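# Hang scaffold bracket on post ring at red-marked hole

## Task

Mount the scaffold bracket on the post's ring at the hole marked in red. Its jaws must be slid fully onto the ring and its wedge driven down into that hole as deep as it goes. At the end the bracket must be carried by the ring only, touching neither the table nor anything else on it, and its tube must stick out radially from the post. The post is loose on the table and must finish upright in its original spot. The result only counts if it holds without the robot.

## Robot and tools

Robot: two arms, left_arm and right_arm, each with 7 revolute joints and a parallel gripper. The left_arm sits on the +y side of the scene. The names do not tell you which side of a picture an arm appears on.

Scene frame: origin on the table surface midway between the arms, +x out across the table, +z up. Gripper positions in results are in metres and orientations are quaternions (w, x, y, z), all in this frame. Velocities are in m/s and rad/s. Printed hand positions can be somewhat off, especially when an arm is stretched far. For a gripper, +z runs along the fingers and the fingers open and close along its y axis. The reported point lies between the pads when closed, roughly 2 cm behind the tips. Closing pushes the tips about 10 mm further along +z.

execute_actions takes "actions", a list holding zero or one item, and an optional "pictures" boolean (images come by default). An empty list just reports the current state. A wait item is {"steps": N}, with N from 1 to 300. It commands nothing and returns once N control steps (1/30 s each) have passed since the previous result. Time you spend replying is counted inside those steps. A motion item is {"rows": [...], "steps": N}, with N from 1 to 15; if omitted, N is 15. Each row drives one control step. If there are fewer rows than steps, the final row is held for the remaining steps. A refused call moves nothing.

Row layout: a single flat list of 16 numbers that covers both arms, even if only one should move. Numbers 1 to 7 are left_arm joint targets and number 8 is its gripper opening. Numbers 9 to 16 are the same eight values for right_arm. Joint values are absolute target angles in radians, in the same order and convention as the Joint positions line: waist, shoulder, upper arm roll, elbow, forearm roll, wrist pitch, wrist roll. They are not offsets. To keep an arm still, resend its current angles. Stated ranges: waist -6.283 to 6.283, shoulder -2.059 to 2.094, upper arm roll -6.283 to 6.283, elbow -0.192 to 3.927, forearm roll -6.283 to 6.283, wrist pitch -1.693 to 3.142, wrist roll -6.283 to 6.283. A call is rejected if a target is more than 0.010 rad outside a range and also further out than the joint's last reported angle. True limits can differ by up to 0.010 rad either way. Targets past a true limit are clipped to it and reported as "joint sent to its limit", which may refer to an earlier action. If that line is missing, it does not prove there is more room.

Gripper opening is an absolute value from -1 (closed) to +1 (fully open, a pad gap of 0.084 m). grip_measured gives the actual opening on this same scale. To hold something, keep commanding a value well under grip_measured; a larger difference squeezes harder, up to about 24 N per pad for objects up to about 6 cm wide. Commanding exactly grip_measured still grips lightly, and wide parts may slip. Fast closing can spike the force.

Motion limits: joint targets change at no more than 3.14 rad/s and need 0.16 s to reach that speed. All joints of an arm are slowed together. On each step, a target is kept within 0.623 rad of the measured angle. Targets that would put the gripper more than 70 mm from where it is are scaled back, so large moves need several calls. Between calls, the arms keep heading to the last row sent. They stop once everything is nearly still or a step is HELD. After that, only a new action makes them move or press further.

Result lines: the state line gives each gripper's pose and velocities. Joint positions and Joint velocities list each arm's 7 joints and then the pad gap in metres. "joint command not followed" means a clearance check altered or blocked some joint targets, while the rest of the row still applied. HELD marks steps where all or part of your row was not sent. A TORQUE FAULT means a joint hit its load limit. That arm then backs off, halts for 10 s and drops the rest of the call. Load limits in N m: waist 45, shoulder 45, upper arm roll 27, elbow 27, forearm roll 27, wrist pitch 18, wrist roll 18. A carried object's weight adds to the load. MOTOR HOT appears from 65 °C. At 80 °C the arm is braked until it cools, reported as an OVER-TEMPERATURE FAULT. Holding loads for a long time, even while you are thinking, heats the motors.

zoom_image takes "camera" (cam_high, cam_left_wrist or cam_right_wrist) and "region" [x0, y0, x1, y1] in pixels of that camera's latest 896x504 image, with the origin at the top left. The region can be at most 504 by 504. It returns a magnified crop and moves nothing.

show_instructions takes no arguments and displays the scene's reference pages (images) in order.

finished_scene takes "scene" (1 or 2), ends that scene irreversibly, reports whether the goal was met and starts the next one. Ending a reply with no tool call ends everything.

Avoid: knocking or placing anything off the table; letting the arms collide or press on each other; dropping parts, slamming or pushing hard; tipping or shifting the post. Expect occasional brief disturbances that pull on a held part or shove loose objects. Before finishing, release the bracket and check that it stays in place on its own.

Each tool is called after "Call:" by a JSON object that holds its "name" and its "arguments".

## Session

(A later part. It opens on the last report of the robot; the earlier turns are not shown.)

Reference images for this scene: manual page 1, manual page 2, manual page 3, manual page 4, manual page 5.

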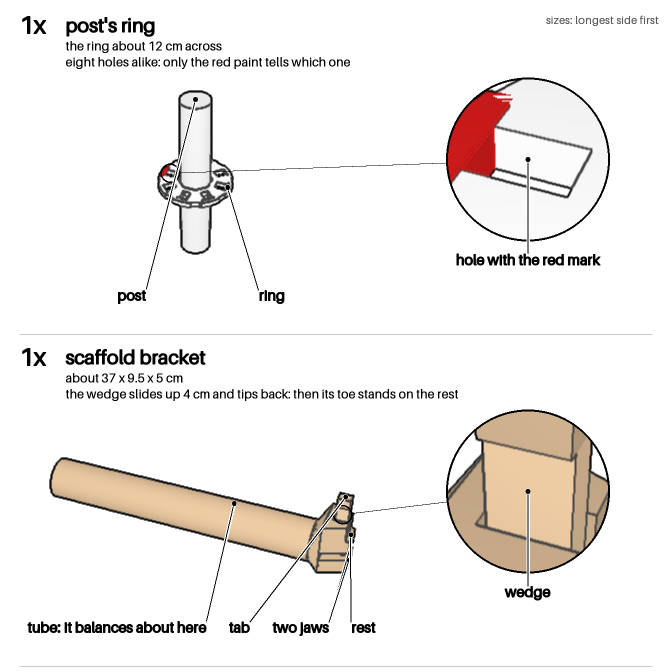

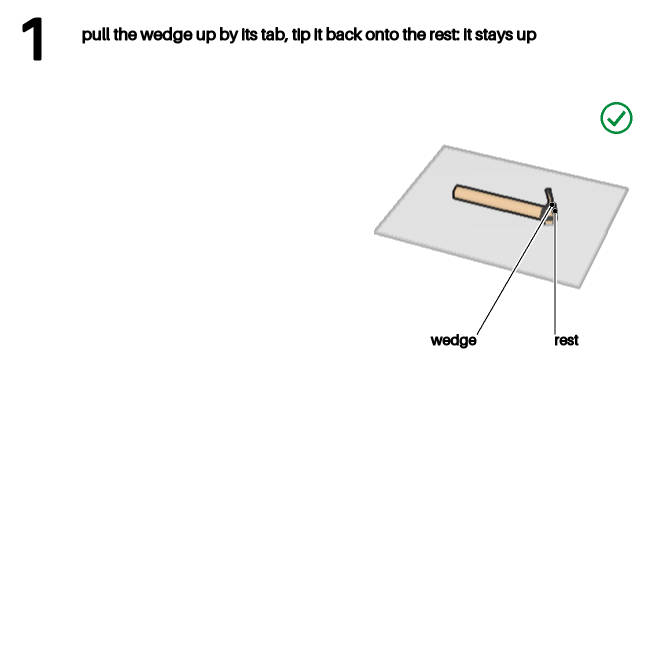

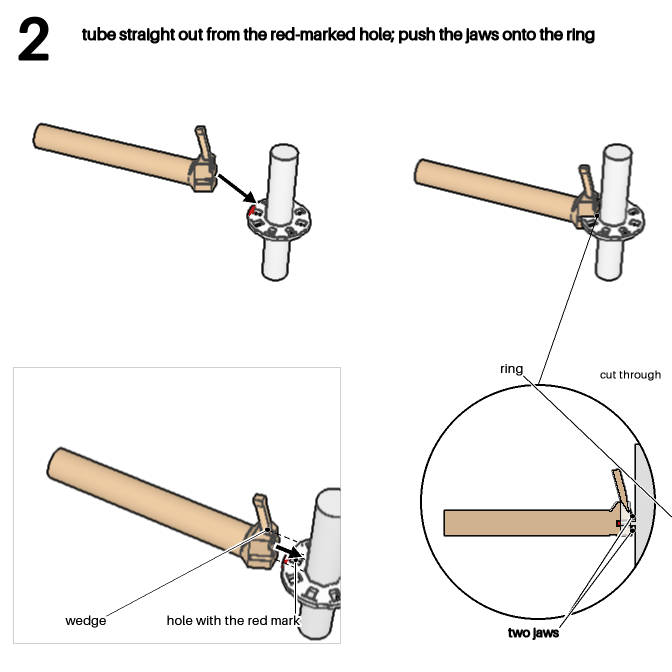

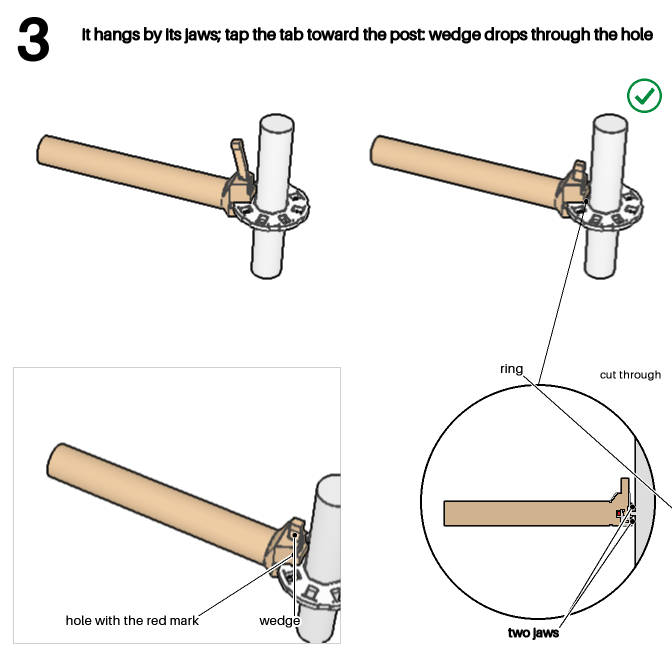

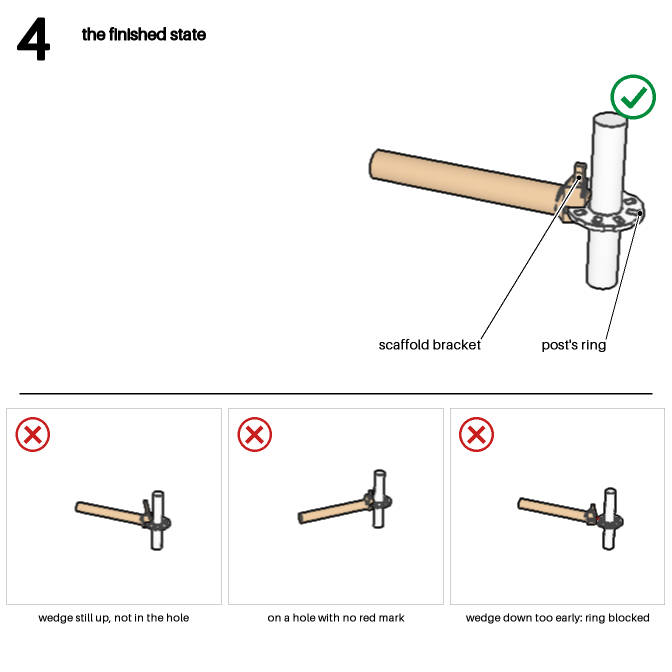

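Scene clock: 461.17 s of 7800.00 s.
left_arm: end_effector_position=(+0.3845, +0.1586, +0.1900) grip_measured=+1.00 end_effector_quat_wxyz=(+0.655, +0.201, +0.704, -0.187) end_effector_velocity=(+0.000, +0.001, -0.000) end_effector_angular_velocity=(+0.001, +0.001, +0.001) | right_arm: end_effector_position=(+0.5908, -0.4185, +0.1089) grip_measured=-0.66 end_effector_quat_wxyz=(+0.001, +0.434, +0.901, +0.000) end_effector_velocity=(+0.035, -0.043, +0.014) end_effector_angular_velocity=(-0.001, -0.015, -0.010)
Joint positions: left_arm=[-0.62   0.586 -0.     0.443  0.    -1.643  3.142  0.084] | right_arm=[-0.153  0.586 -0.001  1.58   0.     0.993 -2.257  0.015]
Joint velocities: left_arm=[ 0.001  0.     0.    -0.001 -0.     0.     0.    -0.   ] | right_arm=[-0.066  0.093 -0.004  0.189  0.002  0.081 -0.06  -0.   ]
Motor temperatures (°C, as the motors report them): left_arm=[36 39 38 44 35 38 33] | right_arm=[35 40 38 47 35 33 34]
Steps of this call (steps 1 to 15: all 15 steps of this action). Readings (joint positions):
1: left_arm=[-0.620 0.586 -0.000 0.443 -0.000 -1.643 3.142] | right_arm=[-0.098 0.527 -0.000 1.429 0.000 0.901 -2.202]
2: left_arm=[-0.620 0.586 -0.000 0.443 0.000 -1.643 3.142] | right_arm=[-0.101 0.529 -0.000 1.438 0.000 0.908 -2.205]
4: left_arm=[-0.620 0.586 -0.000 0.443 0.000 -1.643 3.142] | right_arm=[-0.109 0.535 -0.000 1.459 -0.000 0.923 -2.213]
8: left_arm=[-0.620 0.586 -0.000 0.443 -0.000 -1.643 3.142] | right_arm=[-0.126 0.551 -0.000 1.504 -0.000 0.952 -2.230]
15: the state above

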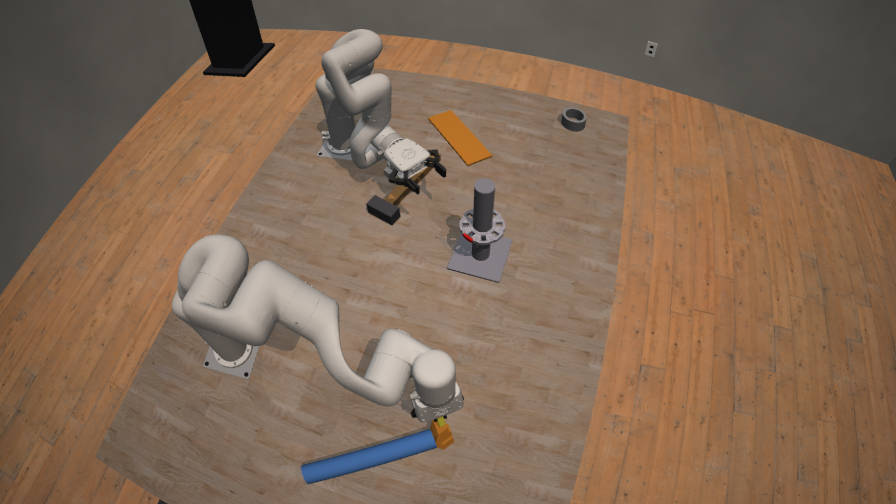

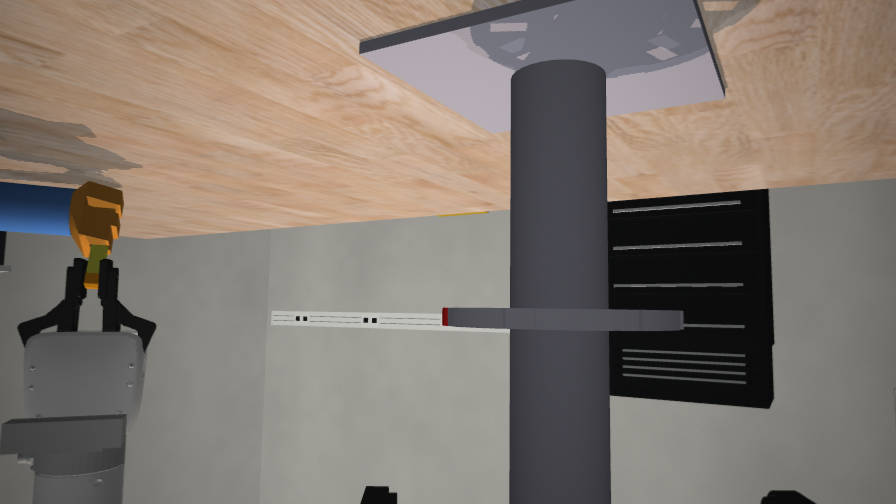

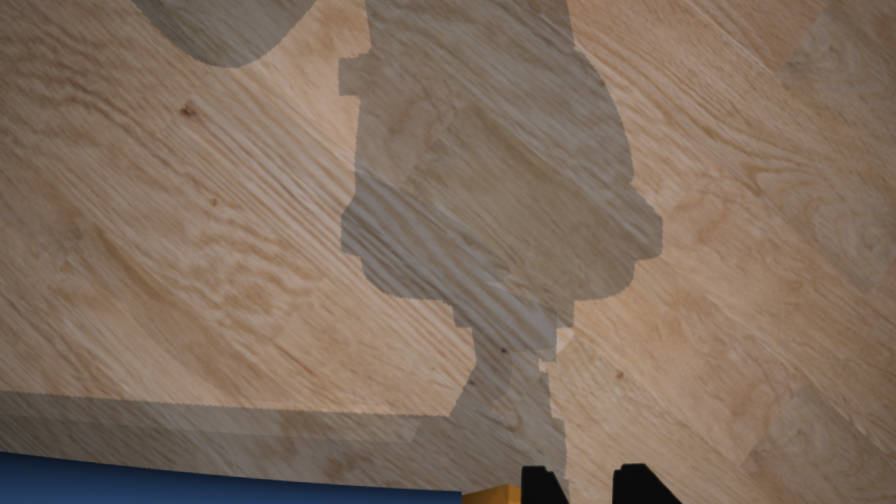

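Call:
{"name": "execute_actions", "arguments": {"actions": [{"rows": [
[-0.620,0.5863,0,0.4433,0,-1.6429,3.1416,1,-0.1600,0.5972,0,1.6010,0,1.0038,-2.2640,-0.74],
[-0.620,0.5863,0,0.4433,0,-1.6429,3.1416,1,-0.1632,0.6024,0,1.6105,0,1.0081,-2.2672,-0.74],
[-0.620,0.5863,0,0.4433,0,-1.6429,3.1416,1,-0.1670,0.6086,0,1.6218,0,1.0132,-2.2710,-0.74],
[-0.620,0.5863,0,0.4433,0,-1.6429,3.1416,1,-0.1710,0.6153,0,1.6337,0,1.0184,-2.2750,-0.74],
[-0.620,0.5863,0,0.4433,0,-1.6429,3.1416,1,-0.1751,0.6222,0,1.6459,0,1.0237,-2.2791,-0.74],
[-0.620,0.5863,0,0.4433,0,-1.6429,3.1416,1,-0.1790,0.6300,0,1.6590,0,1.0290,-2.2830,-0.74],
[-0.620,0.5863,0,0.4433,0,-1.6429,3.1416,1,-0.1829,0.6381,0,1.6721,0,1.0340,-2.2869,-0.74],
[-0.620,0.5863,0,0.4433,0,-1.6429,3.1416,1,-0.1868,0.6464,0,1.6852,0,1.0388,-2.2908,-0.74],
[-0.620,0.5863,0,0.4433,0,-1.6429,3.1416,1,-0.1905,0.6544,0,1.6977,0,1.0433,-2.2945,-0.74],
[-0.620,0.5863,0,0.4433,0,-1.6429,3.1416,1,-0.1940,0.6621,0,1.7095,0,1.0474,-2.2980,-0.74],
[-0.620,0.5863,0,0.4433,0,-1.6429,3.1416,1,-0.1972,0.6693,0,1.7202,0,1.0509,-2.3012,-0.74],
[-0.620,0.5863,0,0.4433,0,-1.6429,3.1416,1,-0.2000,0.6757,0,1.7296,0,1.0539,-2.3040,-0.74],
[-0.620,0.5863,0,0.4433,0,-1.6429,3.1416,1,-0.2022,0.6808,0,1.7370,0,1.0562,-2.3062,-0.74],
[-0.620,0.5863,0,0.4433,0,-1.6429,3.1416,1,-0.2038,0.6845,0,1.7424,0,1.0579,-2.3078,-0.74],
[-0.620,0.5863,0,0.4433,0,-1.6429,3.1416,1,-0.2047,0.6866,0,1.7454,0,1.0588,-2.3087,-0.74]
], "steps": 15}], "pictures": false}}

Call:
{"name": "execute_actions", "arguments": {"actions": [{"steps": 8}]}}

Scene clock: 478.57 s of 7800.00 s.
left_arm: end_effector_position=(+0.3845, +0.1586, +0.1900) grip_measured=+1.00 end_effector_quat_wxyz=(+0.655, +0.201, +0.704, -0.187) end_effector_velocity=(-0.001, +0.000, -0.001) end_effector_angular_velocity=(+0.002, +0.002, -0.001) | right_arm: end_effector_position=(+0.6139, -0.4465, +0.1100) grip_measured=-0.66 end_effector_quat_wxyz=(+0.001, +0.433, +0.901, +0.001) end_effector_velocity=(+0.038, -0.047, -0.011) end_effector_angular_velocity=(+0.003, +0.002, +0.001)
Joint positions: left_arm=[-0.62   0.586 -0.     0.443  0.    -1.643  3.142  0.084] | right_arm=[-0.198  0.671  0.     1.723  0.     1.05  -2.302  0.015]
Joint velocities: left_arm=[ 0.     0.    -0.    -0.002  0.001  0.     0.     0.   ] | right_arm=[-0.073  0.168  0.003  0.246  0.001  0.08  -0.072 -0.   ]
Motor temperatures (°C, as the motors report them): left_arm=[36 39 38 44 35 38 33] | right_arm=[35 40 38 47 35 33 34]
Steps of this call (steps 1 to 30: the robot went on to your last target; steps 31 to 90: nothing new was sent; then 13.90 s passed at rest; steps 91 to 105: all 15 steps of this action). Readings (joint positions):
91: left_arm=[-0.620 0.586 -0.000 0.443 0.000 -1.643 3.142] | right_arm=[-0.158 0.594 0.000 1.595 -0.000 1.001 -2.262]
92: left_arm=[-0.620 0.586 -0.000 0.443 -0.000 -1.643 3.142] | right_arm=[-0.158 0.594 0.000 1.596 -0.000 1.002 -2.262]
94: left_arm=[-0.620 0.586 -0.000 0.443 0.000 -1.643 3.142] | right_arm=[-0.161 0.599 0.001 1.605 -0.000 1.006 -2.266]
98: left_arm=[-0.620 0.586 0.000 0.443 -0.000 -1.643 3.142] | right_arm=[-0.174 0.621 0.000 1.644 0.000 1.022 -2.278]
105: the state above

Scene clock: 478.83 s of 7800.00 s.
left_arm: end_effector_position=(+0.3845, +0.1586, +0.1900) grip_measured=+1.00 end_effector_quat_wxyz=(+0.655, +0.201, +0.704, -0.187) end_effector_velocity=(+0.000, +0.000, -0.000) end_effector_angular_velocity=(+0.000, -0.000, +0.001) | right_arm: end_effector_position=(+0.6169, -0.4502, +0.1089) grip_measured=-0.66 end_effector_quat_wxyz=(+0.000, +0.433, +0.902, +0.000) end_effector_velocity=(+0.002, -0.003, -0.001) end_effector_angular_velocity=(+0.000, +0.001, -0.002)
Joint positions: left_arm=[-0.62   0.586  0.     0.443 -0.    -1.643  3.142  0.084] | right_arm=[-0.204  0.686  0.001  1.744  0.     1.058 -2.308  0.015]
Joint velocities: left_arm=[ 0.001 -0.     0.    -0.    -0.     0.     0.     0.   ] | right_arm=[-0.005  0.009 -0.001  0.012  0.001  0.005 -0.003  0.   ]
Motor temperatures (°C, as the motors report them): left_arm=[36 39 38 44 35 38 33] | right_arm=[35 40 38 47 35 33 34]
Steps of this call (steps 1 to 8: the robot went on to your last target). Readings (joint positions):
1: left_arm=[-0.620 0.586 -0.000 0.443 0.000 -1.643 3.142] | right_arm=[-0.200 0.676 0.000 1.730 0.000 1.052 -2.304]
2: left_arm=[-0.620 0.586 0.000 0.443 0.000 -1.643 3.142] | right_arm=[-0.201 0.680 0.000 1.735 0.000 1.054 -2.305]
4: left_arm=[-0.620 0.586 -0.000 0.443 0.000 -1.643 3.142] | right_arm=[-0.203 0.683 0.001 1.741 0.000 1.056 -2.307]
8: the state above

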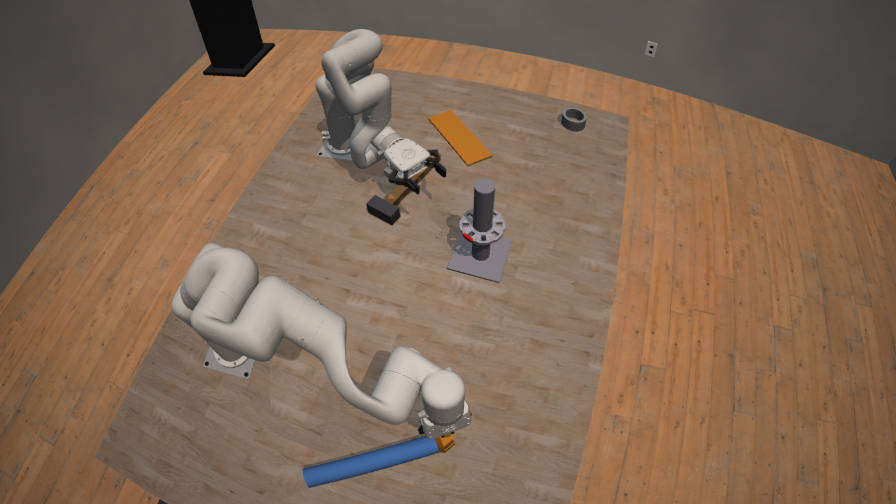

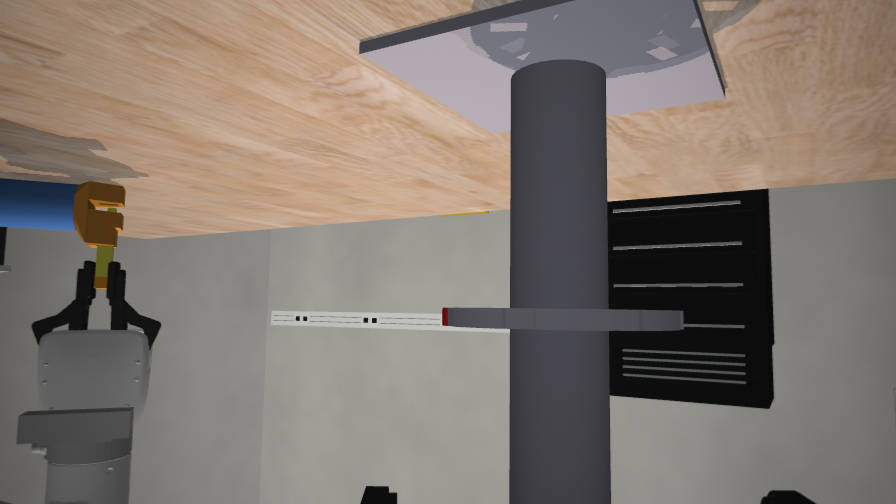

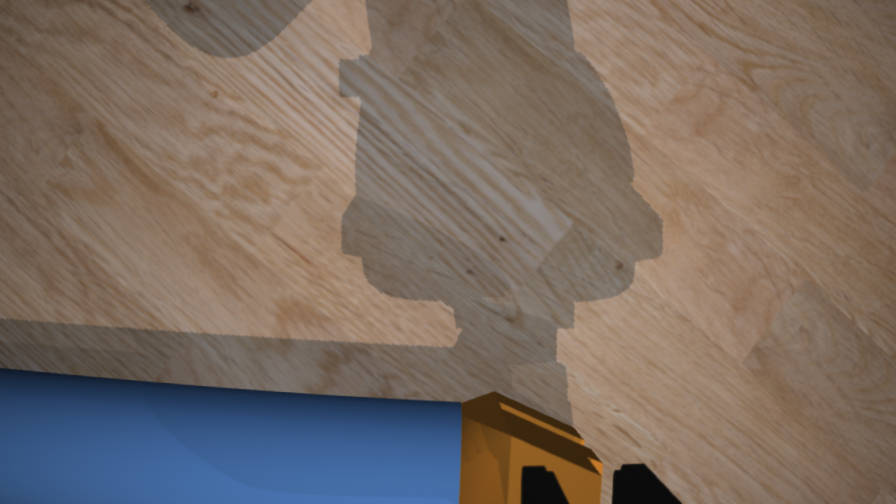

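Call:
{"name": "execute_actions", "arguments": {"actions": [{"rows": [
[-0.620,0.5863,0,0.4433,0,-1.6429,3.1416,1,-0.2042,0.6885,0,1.7440,0,1.0555,-2.3087,-0.74],
[-0.620,0.5863,0,0.4433,0,-1.6429,3.1416,1,-0.2038,0.6912,0,1.7420,0,1.0508,-2.3087,-0.74],
[-0.620,0.5863,0,0.4433,0,-1.6429,3.1416,1,-0.2035,0.6942,0,1.7397,0,1.0455,-2.3087,-0.74],
[-0.620,0.5863,0,0.4433,0,-1.6429,3.1416,1,-0.2032,0.6972,0,1.7374,0,1.0402,-2.3087,-0.74],
[-0.620,0.5863,0,0.4433,0,-1.6429,3.1416,1,-0.2030,0.7000,0,1.7352,0,1.0352,-2.3087,-0.74],
[-0.620,0.5863,0,0.4433,0,-1.6429,3.1416,1,-0.2029,0.7020,0,1.7337,0,1.0317,-2.3087,-0.74],
[-0.620,0.5863,0,0.4433,0,-1.6429,3.1416,1,-0.2029,0.7032,0,1.7328,0,1.0296,-2.3087,-0.74],
[-0.620,0.5863,0,0.4433,0,-1.6429,3.1416,1,-0.2029,0.7032,0,1.7328,0,1.0296,-2.3087,-0.74],
[-0.620,0.5863,0,0.4433,0,-1.6429,3.1416,1,-0.2029,0.7032,0,1.7328,0,1.0296,-2.3087,-0.74],
[-0.620,0.5863,0,0.4433,0,-1.6429,3.1416,1,-0.2029,0.7032,0,1.7328,0,1.0296,-2.3087,-0.70],
[-0.620,0.5863,0,0.4433,0,-1.6429,3.1416,1,-0.2029,0.7032,0,1.7328,0,1.0296,-2.3087,-0.64],
[-0.620,0.5863,0,0.4433,0,-1.6429,3.1416,1,-0.2029,0.7032,0,1.7328,0,1.0296,-2.3087,-0.55],
[-0.620,0.5863,0,0.4433,0,-1.6429,3.1416,1,-0.2029,0.7032,0,1.7328,0,1.0296,-2.3087,-0.40],
[-0.620,0.5863,0,0.4433,0,-1.6429,3.1416,1,-0.2029,0.7032,0,1.7328,0,1.0296,-2.3087,-0.25],
[-0.620,0.5863,0,0.4433,0,-1.6429,3.1416,1,-0.2029,0.7032,0,1.7328,0,1.0296,-2.3087,-0.10]
], "steps": 15}], "pictures": false}}

Call:
{"name": "execute_actions", "arguments": {"actions": [{"rows": [
[-0.620,0.5863,0,0.4433,0,-1.6429,3.1416,1,-0.2029,0.7020,0,1.7337,0,1.0317,-2.3087,-0.10],
[-0.620,0.5863,0,0.4433,0,-1.6429,3.1416,1,-0.2029,0.7000,0,1.7352,0,1.0352,-2.2800,-0.10],
[-0.620,0.5863,0,0.4433,0,-1.6429,3.1416,1,-0.2029,0.6980,0,1.7369,0,1.0389,-2.2200,-0.10],
[-0.620,0.5863,0,0.4433,0,-1.6429,3.1416,1,-0.2029,0.6960,0,1.7385,0,1.0425,-2.1400,-0.10],
[-0.620,0.5863,0,0.4433,0,-1.6429,3.1416,1,-0.2029,0.6940,0,1.7401,0,1.0461,-2.0500,-0.10],
[-0.620,0.5863,0,0.4433,0,-1.6429,3.1416,1,-0.2029,0.6920,0,1.7418,0,1.0498,-1.9600,-0.10],
[-0.620,0.5863,0,0.4433,0,-1.6429,3.1416,1,-0.2029,0.6900,0,1.7434,0,1.0534,-1.8700,-0.10],
[-0.620,0.5863,0,0.4433,0,-1.6429,3.1416,1,-0.2029,0.6900,0,1.7434,0,1.0534,-1.7800,-0.10],
[-0.620,0.5863,0,0.4433,0,-1.6429,3.1416,1,-0.2029,0.6900,0,1.7434,0,1.0534,-1.6900,-0.10],
[-0.620,0.5863,0,0.4433,0,-1.6429,3.1416,1,-0.2029,0.6900,0,1.7434,0,1.0534,-1.6000,-0.10],
[-0.620,0.5863,0,0.4433,0,-1.6429,3.1416,1,-0.2029,0.6900,0,1.7434,0,1.0534,-1.5100,-0.10],
[-0.620,0.5863,0,0.4433,0,-1.6429,3.1416,1,-0.2029,0.6900,0,1.7434,0,1.0534,-1.4200,-0.10],
[-0.620,0.5863,0,0.4433,0,-1.6429,3.1416,1,-0.2029,0.6900,0,1.7434,0,1.0534,-1.3300,-0.10],
[-0.620,0.5863,0,0.4433,0,-1.6429,3.1416,1,-0.2029,0.6900,0,1.7434,0,1.0534,-1.2400,-0.10],
[-0.620,0.5863,0,0.4433,0,-1.6429,3.1416,1,-0.2029,0.6900,0,1.7434,0,1.0534,-1.1500,-0.10]
], "steps": 15}], "pictures": false}}

Call:
{"name": "execute_actions", "arguments": {"actions": [{"rows": [
[-0.620,0.5863,0,0.4433,0,-1.6429,3.1416,1,-0.2029,0.6900,0,1.7434,0,1.0534,-1.0600,-0.10],
[-0.620,0.5863,0,0.4433,0,-1.6429,3.1416,1,-0.2029,0.6900,0,1.7434,0,1.0534,-0.9700,-0.10],
[-0.620,0.5863,0,0.4433,0,-1.6429,3.1416,1,-0.2029,0.6900,0,1.7434,0,1.0534,-0.8800,-0.10],
[-0.620,0.5863,0,0.4433,0,-1.6429,3.1416,1,-0.2029,0.6900,0,1.7434,0,1.0534,-0.8000,-0.10],
[-0.620,0.5863,0,0.4433,0,-1.6429,3.1416,1,-0.2029,0.6900,0,1.7434,0,1.0534,-0.7400,-0.10],
[-0.620,0.5863,0,0.4433,0,-1.6429,3.1416,1,-0.2029,0.6900,0,1.7434,0,1.0534,-0.7000,-0.10],
[-0.620,0.5863,0,0.4433,0,-1.6429,3.1416,1,-0.2029,0.6900,0,1.7434,0,1.0534,-0.6764,-0.10]
], "steps": 15}]}}

Scene clock: 564.20 s of 7800.00 s.
left_arm: end_effector_position=(+0.3845, +0.1586, +0.1900) grip_measured=+1.00 end_effector_quat_wxyz=(+0.655, +0.201, +0.704, -0.187) end_effector_velocity=(-0.000, +0.000, -0.000) end_effector_angular_velocity=(+0.001, +0.001, -0.000) | right_arm: end_effector_position=(+0.6173, -0.4495, +0.0957) grip_measured=-0.23 end_effector_quat_wxyz=(+0.000, +0.432, +0.902, +0.000) end_effector_velocity=(+0.003, +0.014, +0.001) end_effector_angular_velocity=(+0.009, -0.008, +0.017)
Joint positions: left_arm=[-0.62   0.586 -0.     0.443  0.    -1.643  3.142  0.084] | right_arm=[-0.203  0.703  0.001  1.733 -0.     1.03  -2.309  0.034]
Joint velocities: left_arm=[ 0.     0.    -0.    -0.001 -0.    -0.     0.001  0.   ] | right_arm=[ 0.009 -0.001  0.012  0.     0.002 -0.006  0.001  0.198]
Motor temperatures (°C, as the motors report them): left_arm=[36 39 38 44 35 38 33] | right_arm=[35 41 38 47 35 33 34]
Steps of this call (steps 1 to 30: the robot went on to your last target; steps 31 to 90: nothing new was sent; then 81.87 s passed at rest; steps 91 to 105: all 15 steps of this action). Readings (joint positions):
91: left_arm=[-0.620 0.586 -0.000 0.443 0.000 -1.643 3.142] | right_arm=[-0.205 0.687 -0.000 1.745 -0.000 1.059 -2.309]
92: left_arm=[-0.620 0.586 0.000 0.443 0.000 -1.643 3.142] | right_arm=[-0.205 0.687 -0.000 1.745 -0.000 1.058 -2.309]
94: left_arm=[-0.620 0.586 -0.000 0.443 0.000 -1.643 3.142] | right_arm=[-0.204 0.689 -0.001 1.743 -0.000 1.053 -2.309]
98: left_arm=[-0.620 0.586 -0.000 0.443 -0.000 -1.643 3.142] | right_arm=[-0.204 0.699 -0.001 1.736 -0.000 1.037 -2.309]
105: the state above

Scene clock: 564.70 s of 7800.00 s.
left_arm: end_effector_position=(+0.3845, +0.1586, +0.1900) grip_measured=+1.00 end_effector_quat_wxyz=(+0.655, +0.201, +0.704, -0.187) end_effector_velocity=(+0.000, -0.000, +0.000) end_effector_angular_velocity=(-0.001, -0.001, +0.000) | right_arm: end_effector_position=(+0.6172, -0.4500, +0.1058) grip_measured=-0.11 end_effector_quat_wxyz=(+0.000, +0.718, +0.696, +0.000) end_effector_velocity=(-0.003, +0.001, -0.001) end_effector_angular_velocity=(+0.003, +0.013, -2.522)
Joint positions: left_arm=[-0.62   0.586  0.     0.443 -0.    -1.643  3.142  0.084] | right_arm=[-0.203  0.69   0.     1.743  0.     1.052 -1.601  0.039]
Joint velocities: left_arm=[ 0.    -0.    -0.     0.001 -0.     0.    -0.    -0.   ] | right_arm=[ 0.002 -0.001 -0.001 -0.001  0.001  0.013  2.523 -0.   ]
Motor temperatures (°C, as the motors report them): left_arm=[36 39 38 44 35 38 33] | right_arm=[35 41 38 47 35 33 34]
Steps of this call (steps 1 to 15: all 15 steps of this action). Readings (joint positions):
1: left_arm=[-0.620 0.586 -0.000 0.443 -0.000 -1.643 3.142] | right_arm=[-0.202 0.702 0.001 1.733 -0.000 1.030 -2.309]
2: left_arm=[-0.620 0.586 0.000 0.443 -0.000 -1.643 3.142] | right_arm=[-0.202 0.702 0.001 1.733 -0.000 1.031 -2.309]
4: left_arm=[-0.620 0.586 -0.000 0.443 0.000 -1.643 3.142] | right_arm=[-0.202 0.701 0.001 1.734 -0.000 1.033 -2.290]
8: left_arm=[-0.620 0.586 -0.000 0.443 -0.000 -1.643 3.142] | right_arm=[-0.203 0.696 -0.000 1.738 -0.000 1.042 -2.128]
15: the state above

Scene clock: 565.20 s of 7800.00 s.
left_arm: end_effector_position=(+0.3845, +0.1586, +0.1900) grip_measured=+1.00 end_effector_quat_wxyz=(+0.655, +0.201, +0.704, -0.187) end_effector_velocity=(+0.000, +0.000, +0.000) end_effector_angular_velocity=(-0.000, +0.000, +0.000) | right_arm: end_effector_position=(+0.6171, -0.4501, +0.1060) grip_measured=-0.11 end_effector_quat_wxyz=(-0.000, +0.950, +0.312, -0.000) end_effector_velocity=(-0.000, +0.000, -0.000) end_effector_angular_velocity=(+0.001, +0.000, -0.197)
Joint positions: left_arm=[-0.62   0.586 -0.     0.443 -0.    -1.643  3.142  0.084] | right_arm=[-0.203  0.69  -0.     1.743 -0.     1.053 -0.694  0.039]
Joint velocities: left_arm=[ 0.    -0.     0.001  0.     0.     0.    -0.001 -0.   ] | right_arm=[ 0.     0.     0.001 -0.     0.     0.     0.198 -0.   ]
Motor temperatures (°C, as the motors report them): left_arm=[36 39 38 44 35 38 33] | right_arm=[35 41 38 47 35 33 34]
Steps of this call (steps 1 to 15: all 15 steps of this action). Readings (joint positions):
1: left_arm=[-0.620 0.586 0.000 0.443 -0.000 -1.643 3.142] | right_arm=[-0.203 0.690 0.000 1.743 0.000 1.053 -1.516]
2: left_arm=[-0.620 0.586 -0.000 0.443 -0.000 -1.643 3.142] | right_arm=[-0.203 0.690 0.000 1.743 0.000 1.053 -1.429]
4: left_arm=[-0.620 0.586 0.000 0.443 -0.000 -1.643 3.142] | right_arm=[-0.203 0.690 0.000 1.743 0.000 1.053 -1.255]
8: left_arm=[-0.620 0.586 0.000 0.443 0.000 -1.643 3.142] | right_arm=[-0.203 0.690 0.000 1.743 0.000 1.053 -0.920]
15: the state above

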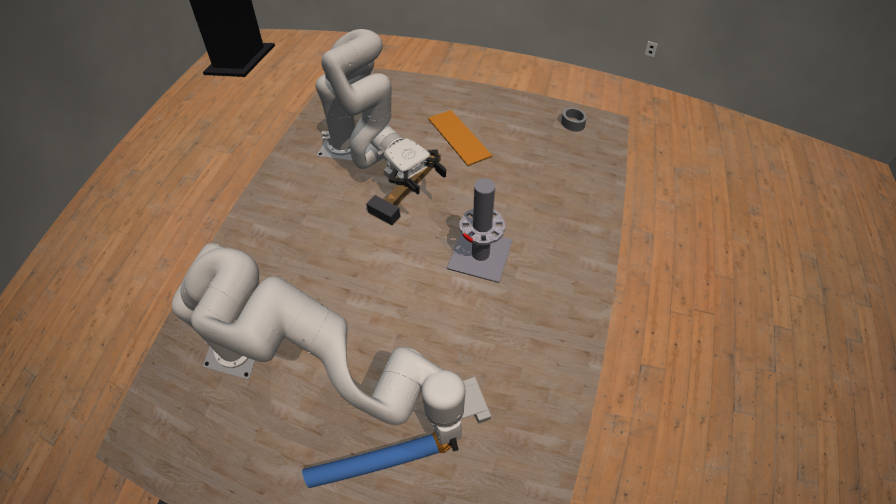

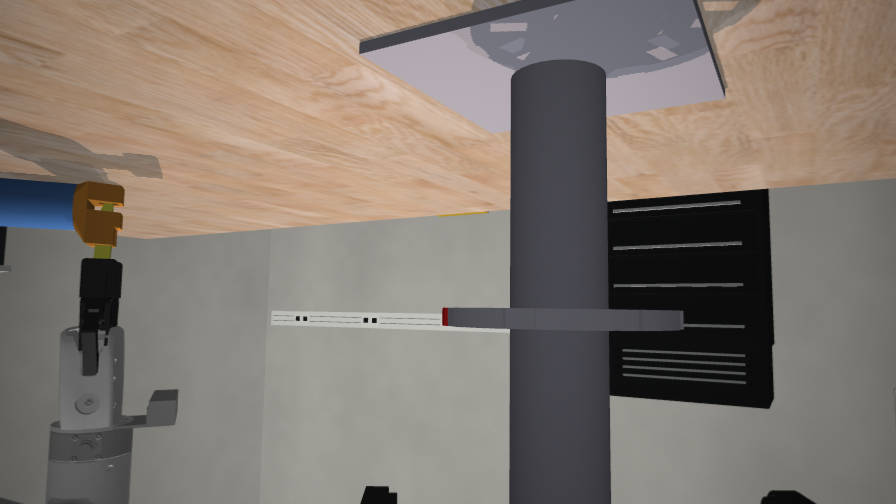

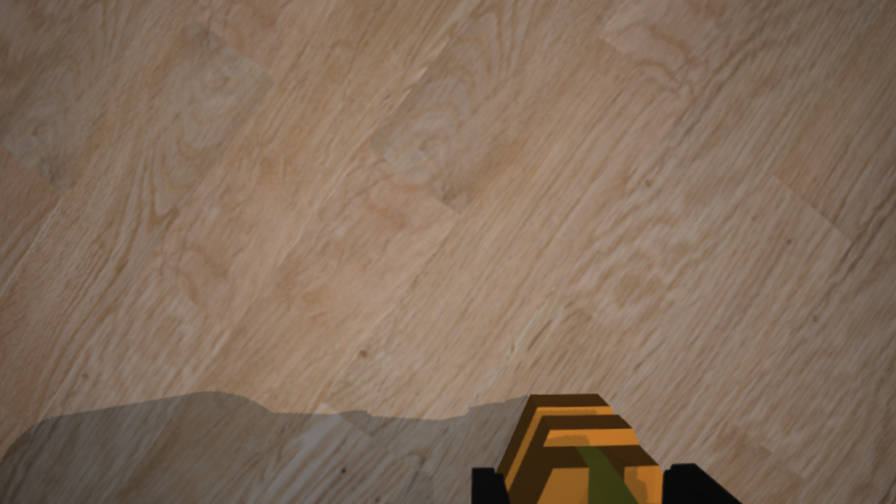

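Call:
{"name": "zoom_image", "arguments": {"camera": "cam_right_wrist", "region": [440, 360, 760, 504]}}

Region (440, 360, 760, 504) of cam_right_wrist's 896x504 image, scaled by 1.575, with more detail than that image has; it fills the top 227 rows of this view, and the rest is white.

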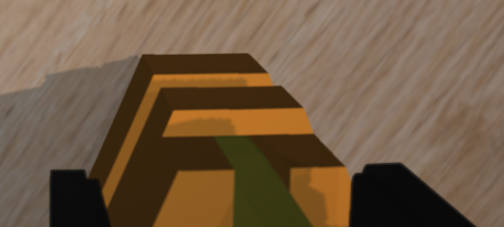

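Call:
{"name": "execute_actions", "arguments": {"actions": [{"rows": [
[-0.620,0.5863,0,0.4433,0,-1.6429,3.1416,1,-0.2055,0.6955,0,1.7527,0,1.0572,-0.6810,-0.10],
[-0.620,0.5863,0,0.4433,0,-1.6429,3.1416,1,-0.2081,0.7010,0,1.7620,0,1.0610,-0.6856,-0.10],
[-0.620,0.5863,0,0.4433,0,-1.6429,3.1416,1,-0.2108,0.7066,0,1.7713,0,1.0647,-0.6903,-0.10],
[-0.620,0.5863,0,0.4433,0,-1.6429,3.1416,1,-0.2134,0.7121,0,1.7805,0,1.0684,-0.6949,-0.15],
[-0.620,0.5863,0,0.4433,0,-1.6429,3.1416,1,-0.2160,0.7176,0,1.7898,0,1.0722,-0.6995,-0.20],
[-0.620,0.5863,0,0.4433,0,-1.6429,3.1416,1,-0.2160,0.7176,0,1.7898,0,1.0722,-0.6995,-0.25],
[-0.620,0.5863,0,0.4433,0,-1.6429,3.1416,1,-0.2160,0.7176,0,1.7898,0,1.0722,-0.6995,-0.30],
[-0.620,0.5863,0,0.4433,0,-1.6429,3.1416,1,-0.2160,0.7176,0,1.7898,0,1.0722,-0.6995,-0.35],
[-0.620,0.5863,0,0.4433,0,-1.6429,3.1416,1,-0.2160,0.7176,0,1.7898,0,1.0722,-0.6995,-0.40],
[-0.620,0.5863,0,0.4433,0,-1.6429,3.1416,1,-0.2160,0.7176,0,1.7898,0,1.0722,-0.6995,-0.45]
], "steps": 15}]}}

Scene clock: 595.07 s of 7800.00 s.
left_arm: end_effector_position=(+0.3845, +0.1586, +0.1900) grip_measured=+1.00 end_effector_quat_wxyz=(+0.655, +0.201, +0.704, -0.187) end_effector_velocity=(-0.000, +0.001, -0.001) end_effector_angular_velocity=(+0.001, +0.002, +0.001) | right_arm: end_effector_position=(+0.6236, -0.4585, +0.1061) grip_measured=-0.47 end_effector_quat_wxyz=(-0.000, +0.951, +0.308, +0.000) end_effector_velocity=(+0.001, -0.000, +0.001) end_effector_angular_velocity=(+0.002, -0.001, +0.002)
Joint positions: left_arm=[-0.62   0.586 -0.     0.443  0.    -1.643  3.142  0.084] | right_arm=[-0.216  0.717  0.     1.789  0.     1.072 -0.699  0.024]
Joint velocities: left_arm=[ 0.     0.     0.    -0.002 -0.    -0.    -0.     0.   ] | right_arm=[-0.001  0.003  0.001  0.007  0.001  0.003 -0.003 -0.   ]
Motor temperatures (°C, as the motors report them): left_arm=[36 39 38 44 35 38 33] | right_arm=[35 41 38 47 35 33 34]
Steps of this call (steps 1 to 30: the robot went on to your last target; steps 31 to 90: nothing new was sent; then 26.37 s passed at rest; steps 91 to 105: all 15 steps of this action). Readings (joint positions):
91: left_arm=[-0.620 0.586 -0.000 0.443 0.000 -1.643 3.142] | right_arm=[-0.203 0.690 0.000 1.744 -0.000 1.054 -0.677]
92: left_arm=[-0.620 0.586 0.000 0.443 0.000 -1.643 3.142] | right_arm=[-0.203 0.691 0.000 1.745 0.000 1.054 -0.678]
94: left_arm=[-0.620 0.586 0.000 0.443 0.000 -1.643 3.142] | right_arm=[-0.206 0.697 0.001 1.756 0.000 1.059 -0.683]
98: left_arm=[-0.620 0.586 0.000 0.443 -0.000 -1.643 3.142] | right_arm=[-0.214 0.713 -0.001 1.781 -0.000 1.068 -0.695]
105: the state above

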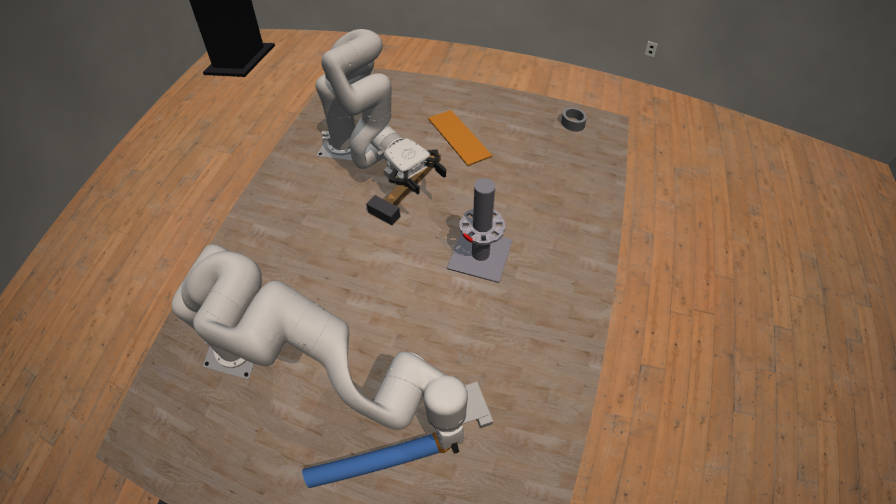

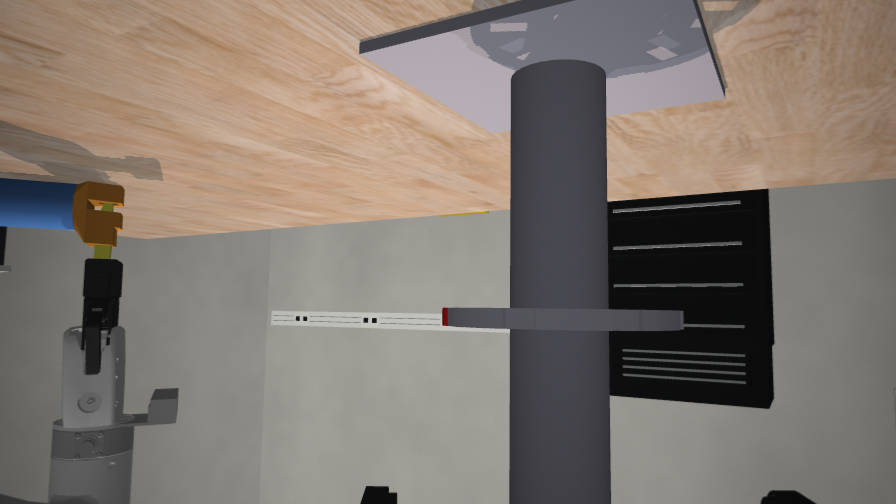

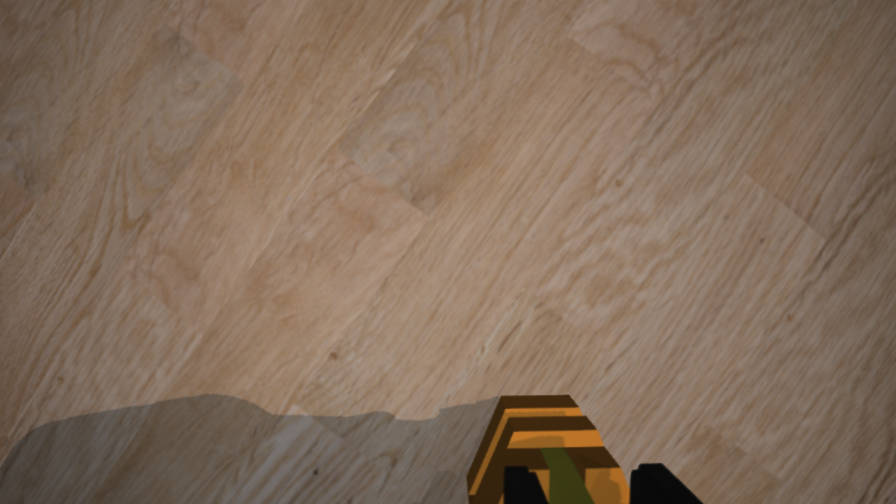

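Call:
{"name": "execute_actions", "arguments": {"actions": [{"rows": [
[-0.620,0.5863,0,0.4433,0,-1.6429,3.1416,1,-0.2160,0.7176,0,1.7898,0,1.0722,-0.6995,-0.52],
[-0.620,0.5863,0,0.4433,0,-1.6429,3.1416,1,-0.2160,0.7176,0,1.7898,0,1.0722,-0.6995,-0.58],
[-0.620,0.5863,0,0.4433,0,-1.6429,3.1416,1,-0.2160,0.7176,0,1.7898,0,1.0722,-0.6995,-0.63],
[-0.620,0.5863,0,0.4433,0,-1.6429,3.1416,1,-0.2160,0.7176,0,1.7898,0,1.0722,-0.6995,-0.67],
[-0.620,0.5863,0,0.4433,0,-1.6429,3.1416,1,-0.2160,0.7176,0,1.7898,0,1.0722,-0.6995,-0.70],
[-0.620,0.5863,0,0.4433,0,-1.6429,3.1416,1,-0.2160,0.7176,0,1.7898,0,1.0722,-0.6995,-0.72],
[-0.620,0.5863,0,0.4433,0,-1.6429,3.1416,1,-0.2160,0.7176,0,1.7898,0,1.0722,-0.6995,-0.74],
[-0.620,0.5863,0,0.4433,0,-1.6429,3.1416,1,-0.2160,0.7176,0,1.7898,0,1.0722,-0.6995,-0.76],
[-0.620,0.5863,0,0.4433,0,-1.6429,3.1416,1,-0.2160,0.7176,0,1.7898,0,1.0722,-0.6995,-0.775],
[-0.620,0.5863,0,0.4433,0,-1.6429,3.1416,1,-0.2160,0.7176,0,1.7898,0,1.0722,-0.6995,-0.775],
[-0.620,0.5863,0,0.4433,0,-1.6429,3.1416,1,-0.2160,0.7176,0,1.7898,0,1.0722,-0.6995,-0.775]
], "steps": 11}], "pictures": false}}

Call:
{"name": "execute_actions", "arguments": {"actions": [{"rows": [
[-0.620,0.5863,0,0.4433,0,-1.6429,3.1416,1,-0.2160,0.7160,0,1.7915,0,1.0755,-0.6995,-0.775],
[-0.620,0.5863,0,0.4433,0,-1.6429,3.1416,1,-0.2160,0.7135,0,1.7942,0,1.0807,-0.6995,-0.775],
[-0.620,0.5863,0,0.4433,0,-1.6429,3.1416,1,-0.2160,0.7103,0,1.7977,0,1.0874,-0.6995,-0.775],
[-0.620,0.5863,0,0.4433,0,-1.6429,3.1416,1,-0.2160,0.7068,0,1.8017,0,1.0949,-0.6995,-0.775],
[-0.620,0.5863,0,0.4433,0,-1.6429,3.1416,1,-0.2160,0.7032,0,1.8058,0,1.1026,-0.6995,-0.775],
[-0.620,0.5863,0,0.4433,0,-1.6429,3.1416,1,-0.2160,0.6997,0,1.8100,0,1.1103,-0.6995,-0.775],
[-0.620,0.5863,0,0.4433,0,-1.6429,3.1416,1,-0.2160,0.6962,0,1.8143,0,1.1181,-0.6995,-0.775],
[-0.620,0.5863,0,0.4433,0,-1.6429,3.1416,1,-0.2160,0.6930,0,1.8190,0,1.1260,-0.6995,-0.775],
[-0.620,0.5863,0,0.4433,0,-1.6429,3.1416,1,-0.2160,0.6899,0,1.8238,0,1.1339,-0.6995,-0.775],
[-0.620,0.5863,0,0.4433,0,-1.6429,3.1416,1,-0.2160,0.6870,0,1.8287,0,1.1417,-0.6995,-0.775],
[-0.620,0.5863,0,0.4433,0,-1.6429,3.1416,1,-0.2160,0.6844,0,1.8332,0,1.1488,-0.6995,-0.775],
[-0.620,0.5863,0,0.4433,0,-1.6429,3.1416,1,-0.2160,0.6822,0,1.8372,0,1.1550,-0.6995,-0.775],
[-0.620,0.5863,0,0.4433,0,-1.6429,3.1416,1,-0.2160,0.6804,0,1.8405,0,1.1601,-0.6995,-0.775],
[-0.620,0.5863,0,0.4433,0,-1.6429,3.1416,1,-0.2160,0.6791,0,1.8429,0,1.1638,-0.6995,-0.775],
[-0.620,0.5863,0,0.4433,0,-1.6429,3.1416,1,-0.2160,0.6784,0,1.8443,0,1.1659,-0.6995,-0.775]
], "steps": 15}], "pictures": false}}

Call:
{"name": "execute_actions", "arguments": {"actions": [{"steps": 8}]}}

Scene clock: 618.53 s of 7800.00 s.
left_arm: end_effector_position=(+0.3845, +0.1586, +0.1900) grip_measured=+1.00 end_effector_quat_wxyz=(+0.655, +0.201, +0.704, -0.187) end_effector_velocity=(+0.000, -0.000, +0.000) end_effector_angular_velocity=(+0.000, -0.000, -0.000) | right_arm: end_effector_position=(+0.6235, -0.4585, +0.1060) grip_measured=-0.74 end_effector_quat_wxyz=(-0.000, +0.951, +0.308, -0.000) end_effector_velocity=(+0.000, +0.000, -0.000) end_effector_angular_velocity=(-0.000, -0.000, +0.001)
Joint positions: left_arm=[-0.62   0.586 -0.     0.443 -0.    -1.643  3.142  0.084] | right_arm=[-0.216  0.717  0.     1.79   0.     1.073 -0.7    0.012]
Joint velocities: left_arm=[ 0.  0. -0.  0.  0. -0.  0.  0.] | right_arm=[ 0.001  0.001  0.     0.    -0.    -0.001 -0.001  0.   ]
Motor temperatures (°C, as the motors report them): left_arm=[36 39 38 44 35 38 33] | right_arm=[35 41 38 47 35 33 34]
Steps of this call (steps 1 to 15: the robot went on to your last target; steps 16 to 90: nothing new was sent; then 20.10 s passed at rest; steps 91 to 101: all 11 steps of this action). Readings (joint positions):
91: left_arm=[-0.620 0.586 0.000 0.443 0.000 -1.643 3.142] | right_arm=[-0.216 0.718 0.000 1.790 0.000 1.072 -0.700]
92: left_arm=[-0.620 0.586 -0.000 0.443 -0.000 -1.643 3.142] | right_arm=[-0.216 0.718 0.000 1.790 0.000 1.072 -0.700]
94: left_arm=[-0.620 0.586 -0.000 0.443 0.000 -1.643 3.142] | right_arm=[-0.216 0.718 -0.000 1.790 -0.000 1.072 -0.700]
98: left_arm=[-0.620 0.586 -0.000 0.443 -0.000 -1.643 3.142] | right_arm=[-0.216 0.717 0.001 1.790 0.000 1.073 -0.700]
101: the state above

Scene clock: 619.03 s of 7800.00 s.
left_arm: end_effector_position=(+0.3845, +0.1586, +0.1900) grip_measured=+1.00 end_effector_quat_wxyz=(+0.655, +0.201, +0.704, -0.187) end_effector_velocity=(+0.000, +0.000, +0.000) end_effector_angular_velocity=(+0.000, -0.001, +0.001) | right_arm: end_effector_position=(+0.6237, -0.4589, +0.1410) grip_measured=-0.74 end_effector_quat_wxyz=(+0.000, +0.951, +0.308, +0.000) end_effector_velocity=(+0.001, -0.001, +0.071) end_effector_angular_velocity=(-0.001, -0.007, -0.003)
Joint positions: left_arm=[-0.62   0.586 -0.     0.443  0.    -1.643  3.142  0.084] | right_arm=[-0.216  0.683  0.     1.835  0.     1.151 -0.7    0.012]
Joint velocities: left_arm=[-0.    -0.     0.001  0.001 -0.     0.     0.001  0.   ] | right_arm=[-0.001 -0.061 -0.001  0.104  0.     0.158  0.001 -0.   ]
Motor temperatures (°C, as the motors report them): left_arm=[36 39 38 44 35 38 33] | right_arm=[35 41 38 47 35 33 34]
Steps of this call (steps 1 to 15: all 15 steps of this action). Readings (joint positions):
1: left_arm=[-0.620 0.586 -0.000 0.443 0.000 -1.643 3.142] | right_arm=[-0.216 0.717 0.000 1.790 0.000 1.073 -0.700]
2: left_arm=[-0.620 0.586 0.000 0.443 0.000 -1.643 3.142] | right_arm=[-0.216 0.717 0.000 1.790 0.000 1.073 -0.700]
4: left_arm=[-0.620 0.586 0.000 0.443 0.000 -1.643 3.142] | right_arm=[-0.216 0.716 0.000 1.792 0.000 1.078 -0.700]
8: left_arm=[-0.620 0.586 0.000 0.443 0.000 -1.643 3.142] | right_arm=[-0.216 0.704 0.000 1.805 0.000 1.102 -0.700]
15: the state above

Scene clock: 619.30 s of 7800.00 s.
left_arm: end_effector_position=(+0.3845, +0.1586, +0.1900) grip_measured=+1.00 end_effector_quat_wxyz=(+0.655, +0.201, +0.704, -0.187) end_effector_velocity=(-0.000, +0.000, -0.000) end_effector_angular_velocity=(+0.000, +0.001, +0.000) | right_arm: end_effector_position=(+0.6235, -0.4589, +0.1463) grip_measured=-0.74 end_effector_quat_wxyz=(-0.000, +0.951, +0.308, -0.000) end_effector_velocity=(-0.001, +0.001, +0.000) end_effector_angular_velocity=(-0.000, +0.004, +0.004)
Joint positions: left_arm=[-0.62   0.586 -0.     0.443 -0.    -1.643  3.142  0.084] | right_arm=[-0.216  0.679  0.     1.844  0.     1.165 -0.7    0.012]
Joint velocities: left_arm=[ 0.     0.     0.001 -0.001  0.001 -0.    -0.    -0.   ] | right_arm=[ 0.001  0.001  0.001  0.003 -0.001  0.006 -0.002  0.   ]
Motor temperatures (°C, as the motors report them): left_arm=[36 39 38 44 35 38 33] | right_arm=[35 41 38 47 35 33 34]
Steps of this call (steps 1 to 8: the robot went on to your last target). Readings (joint positions):
1: left_arm=[-0.620 0.586 -0.000 0.443 0.000 -1.643 3.142] | right_arm=[-0.216 0.682 0.000 1.838 0.000 1.156 -0.700]
2: left_arm=[-0.620 0.586 0.000 0.443 0.000 -1.643 3.142] | right_arm=[-0.216 0.680 -0.000 1.840 0.000 1.159 -0.700]
4: left_arm=[-0.620 0.586 -0.000 0.443 -0.000 -1.643 3.142] | right_arm=[-0.216 0.679 -0.000 1.843 0.000 1.163 -0.700]
8: the state above

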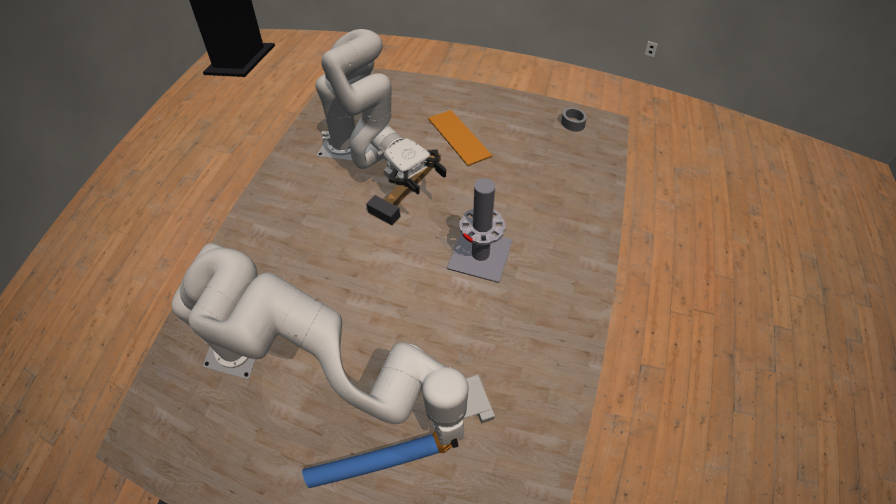

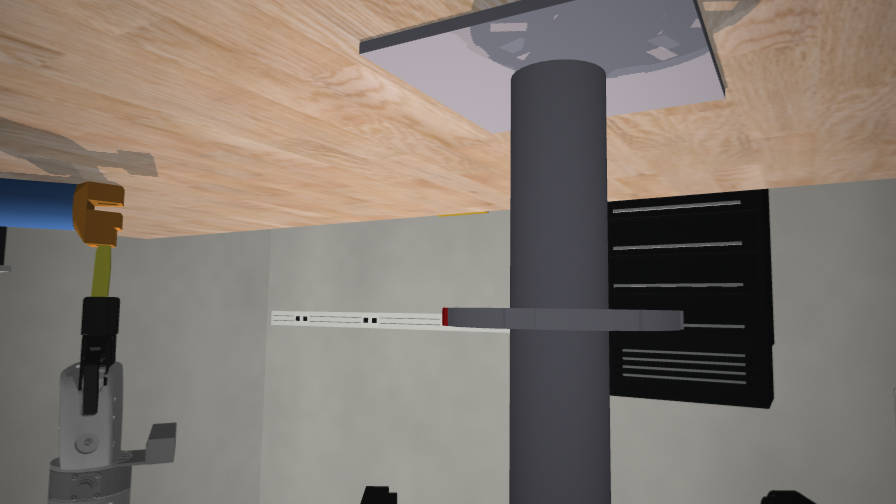

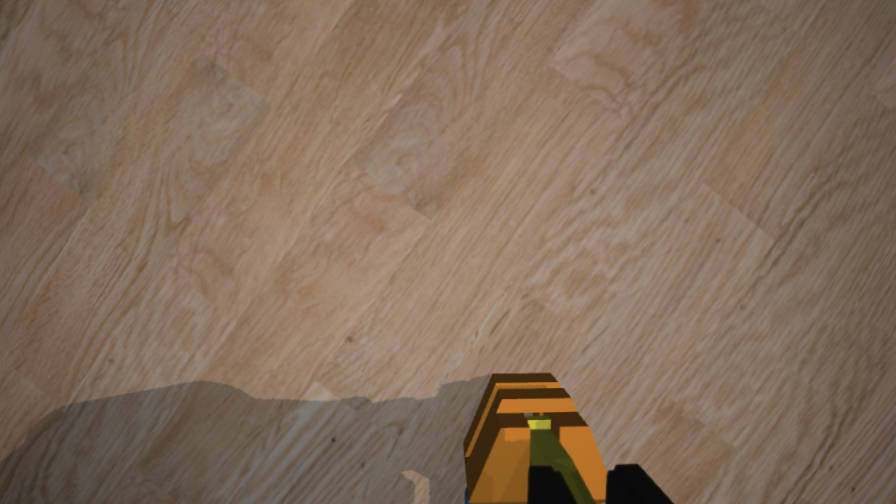

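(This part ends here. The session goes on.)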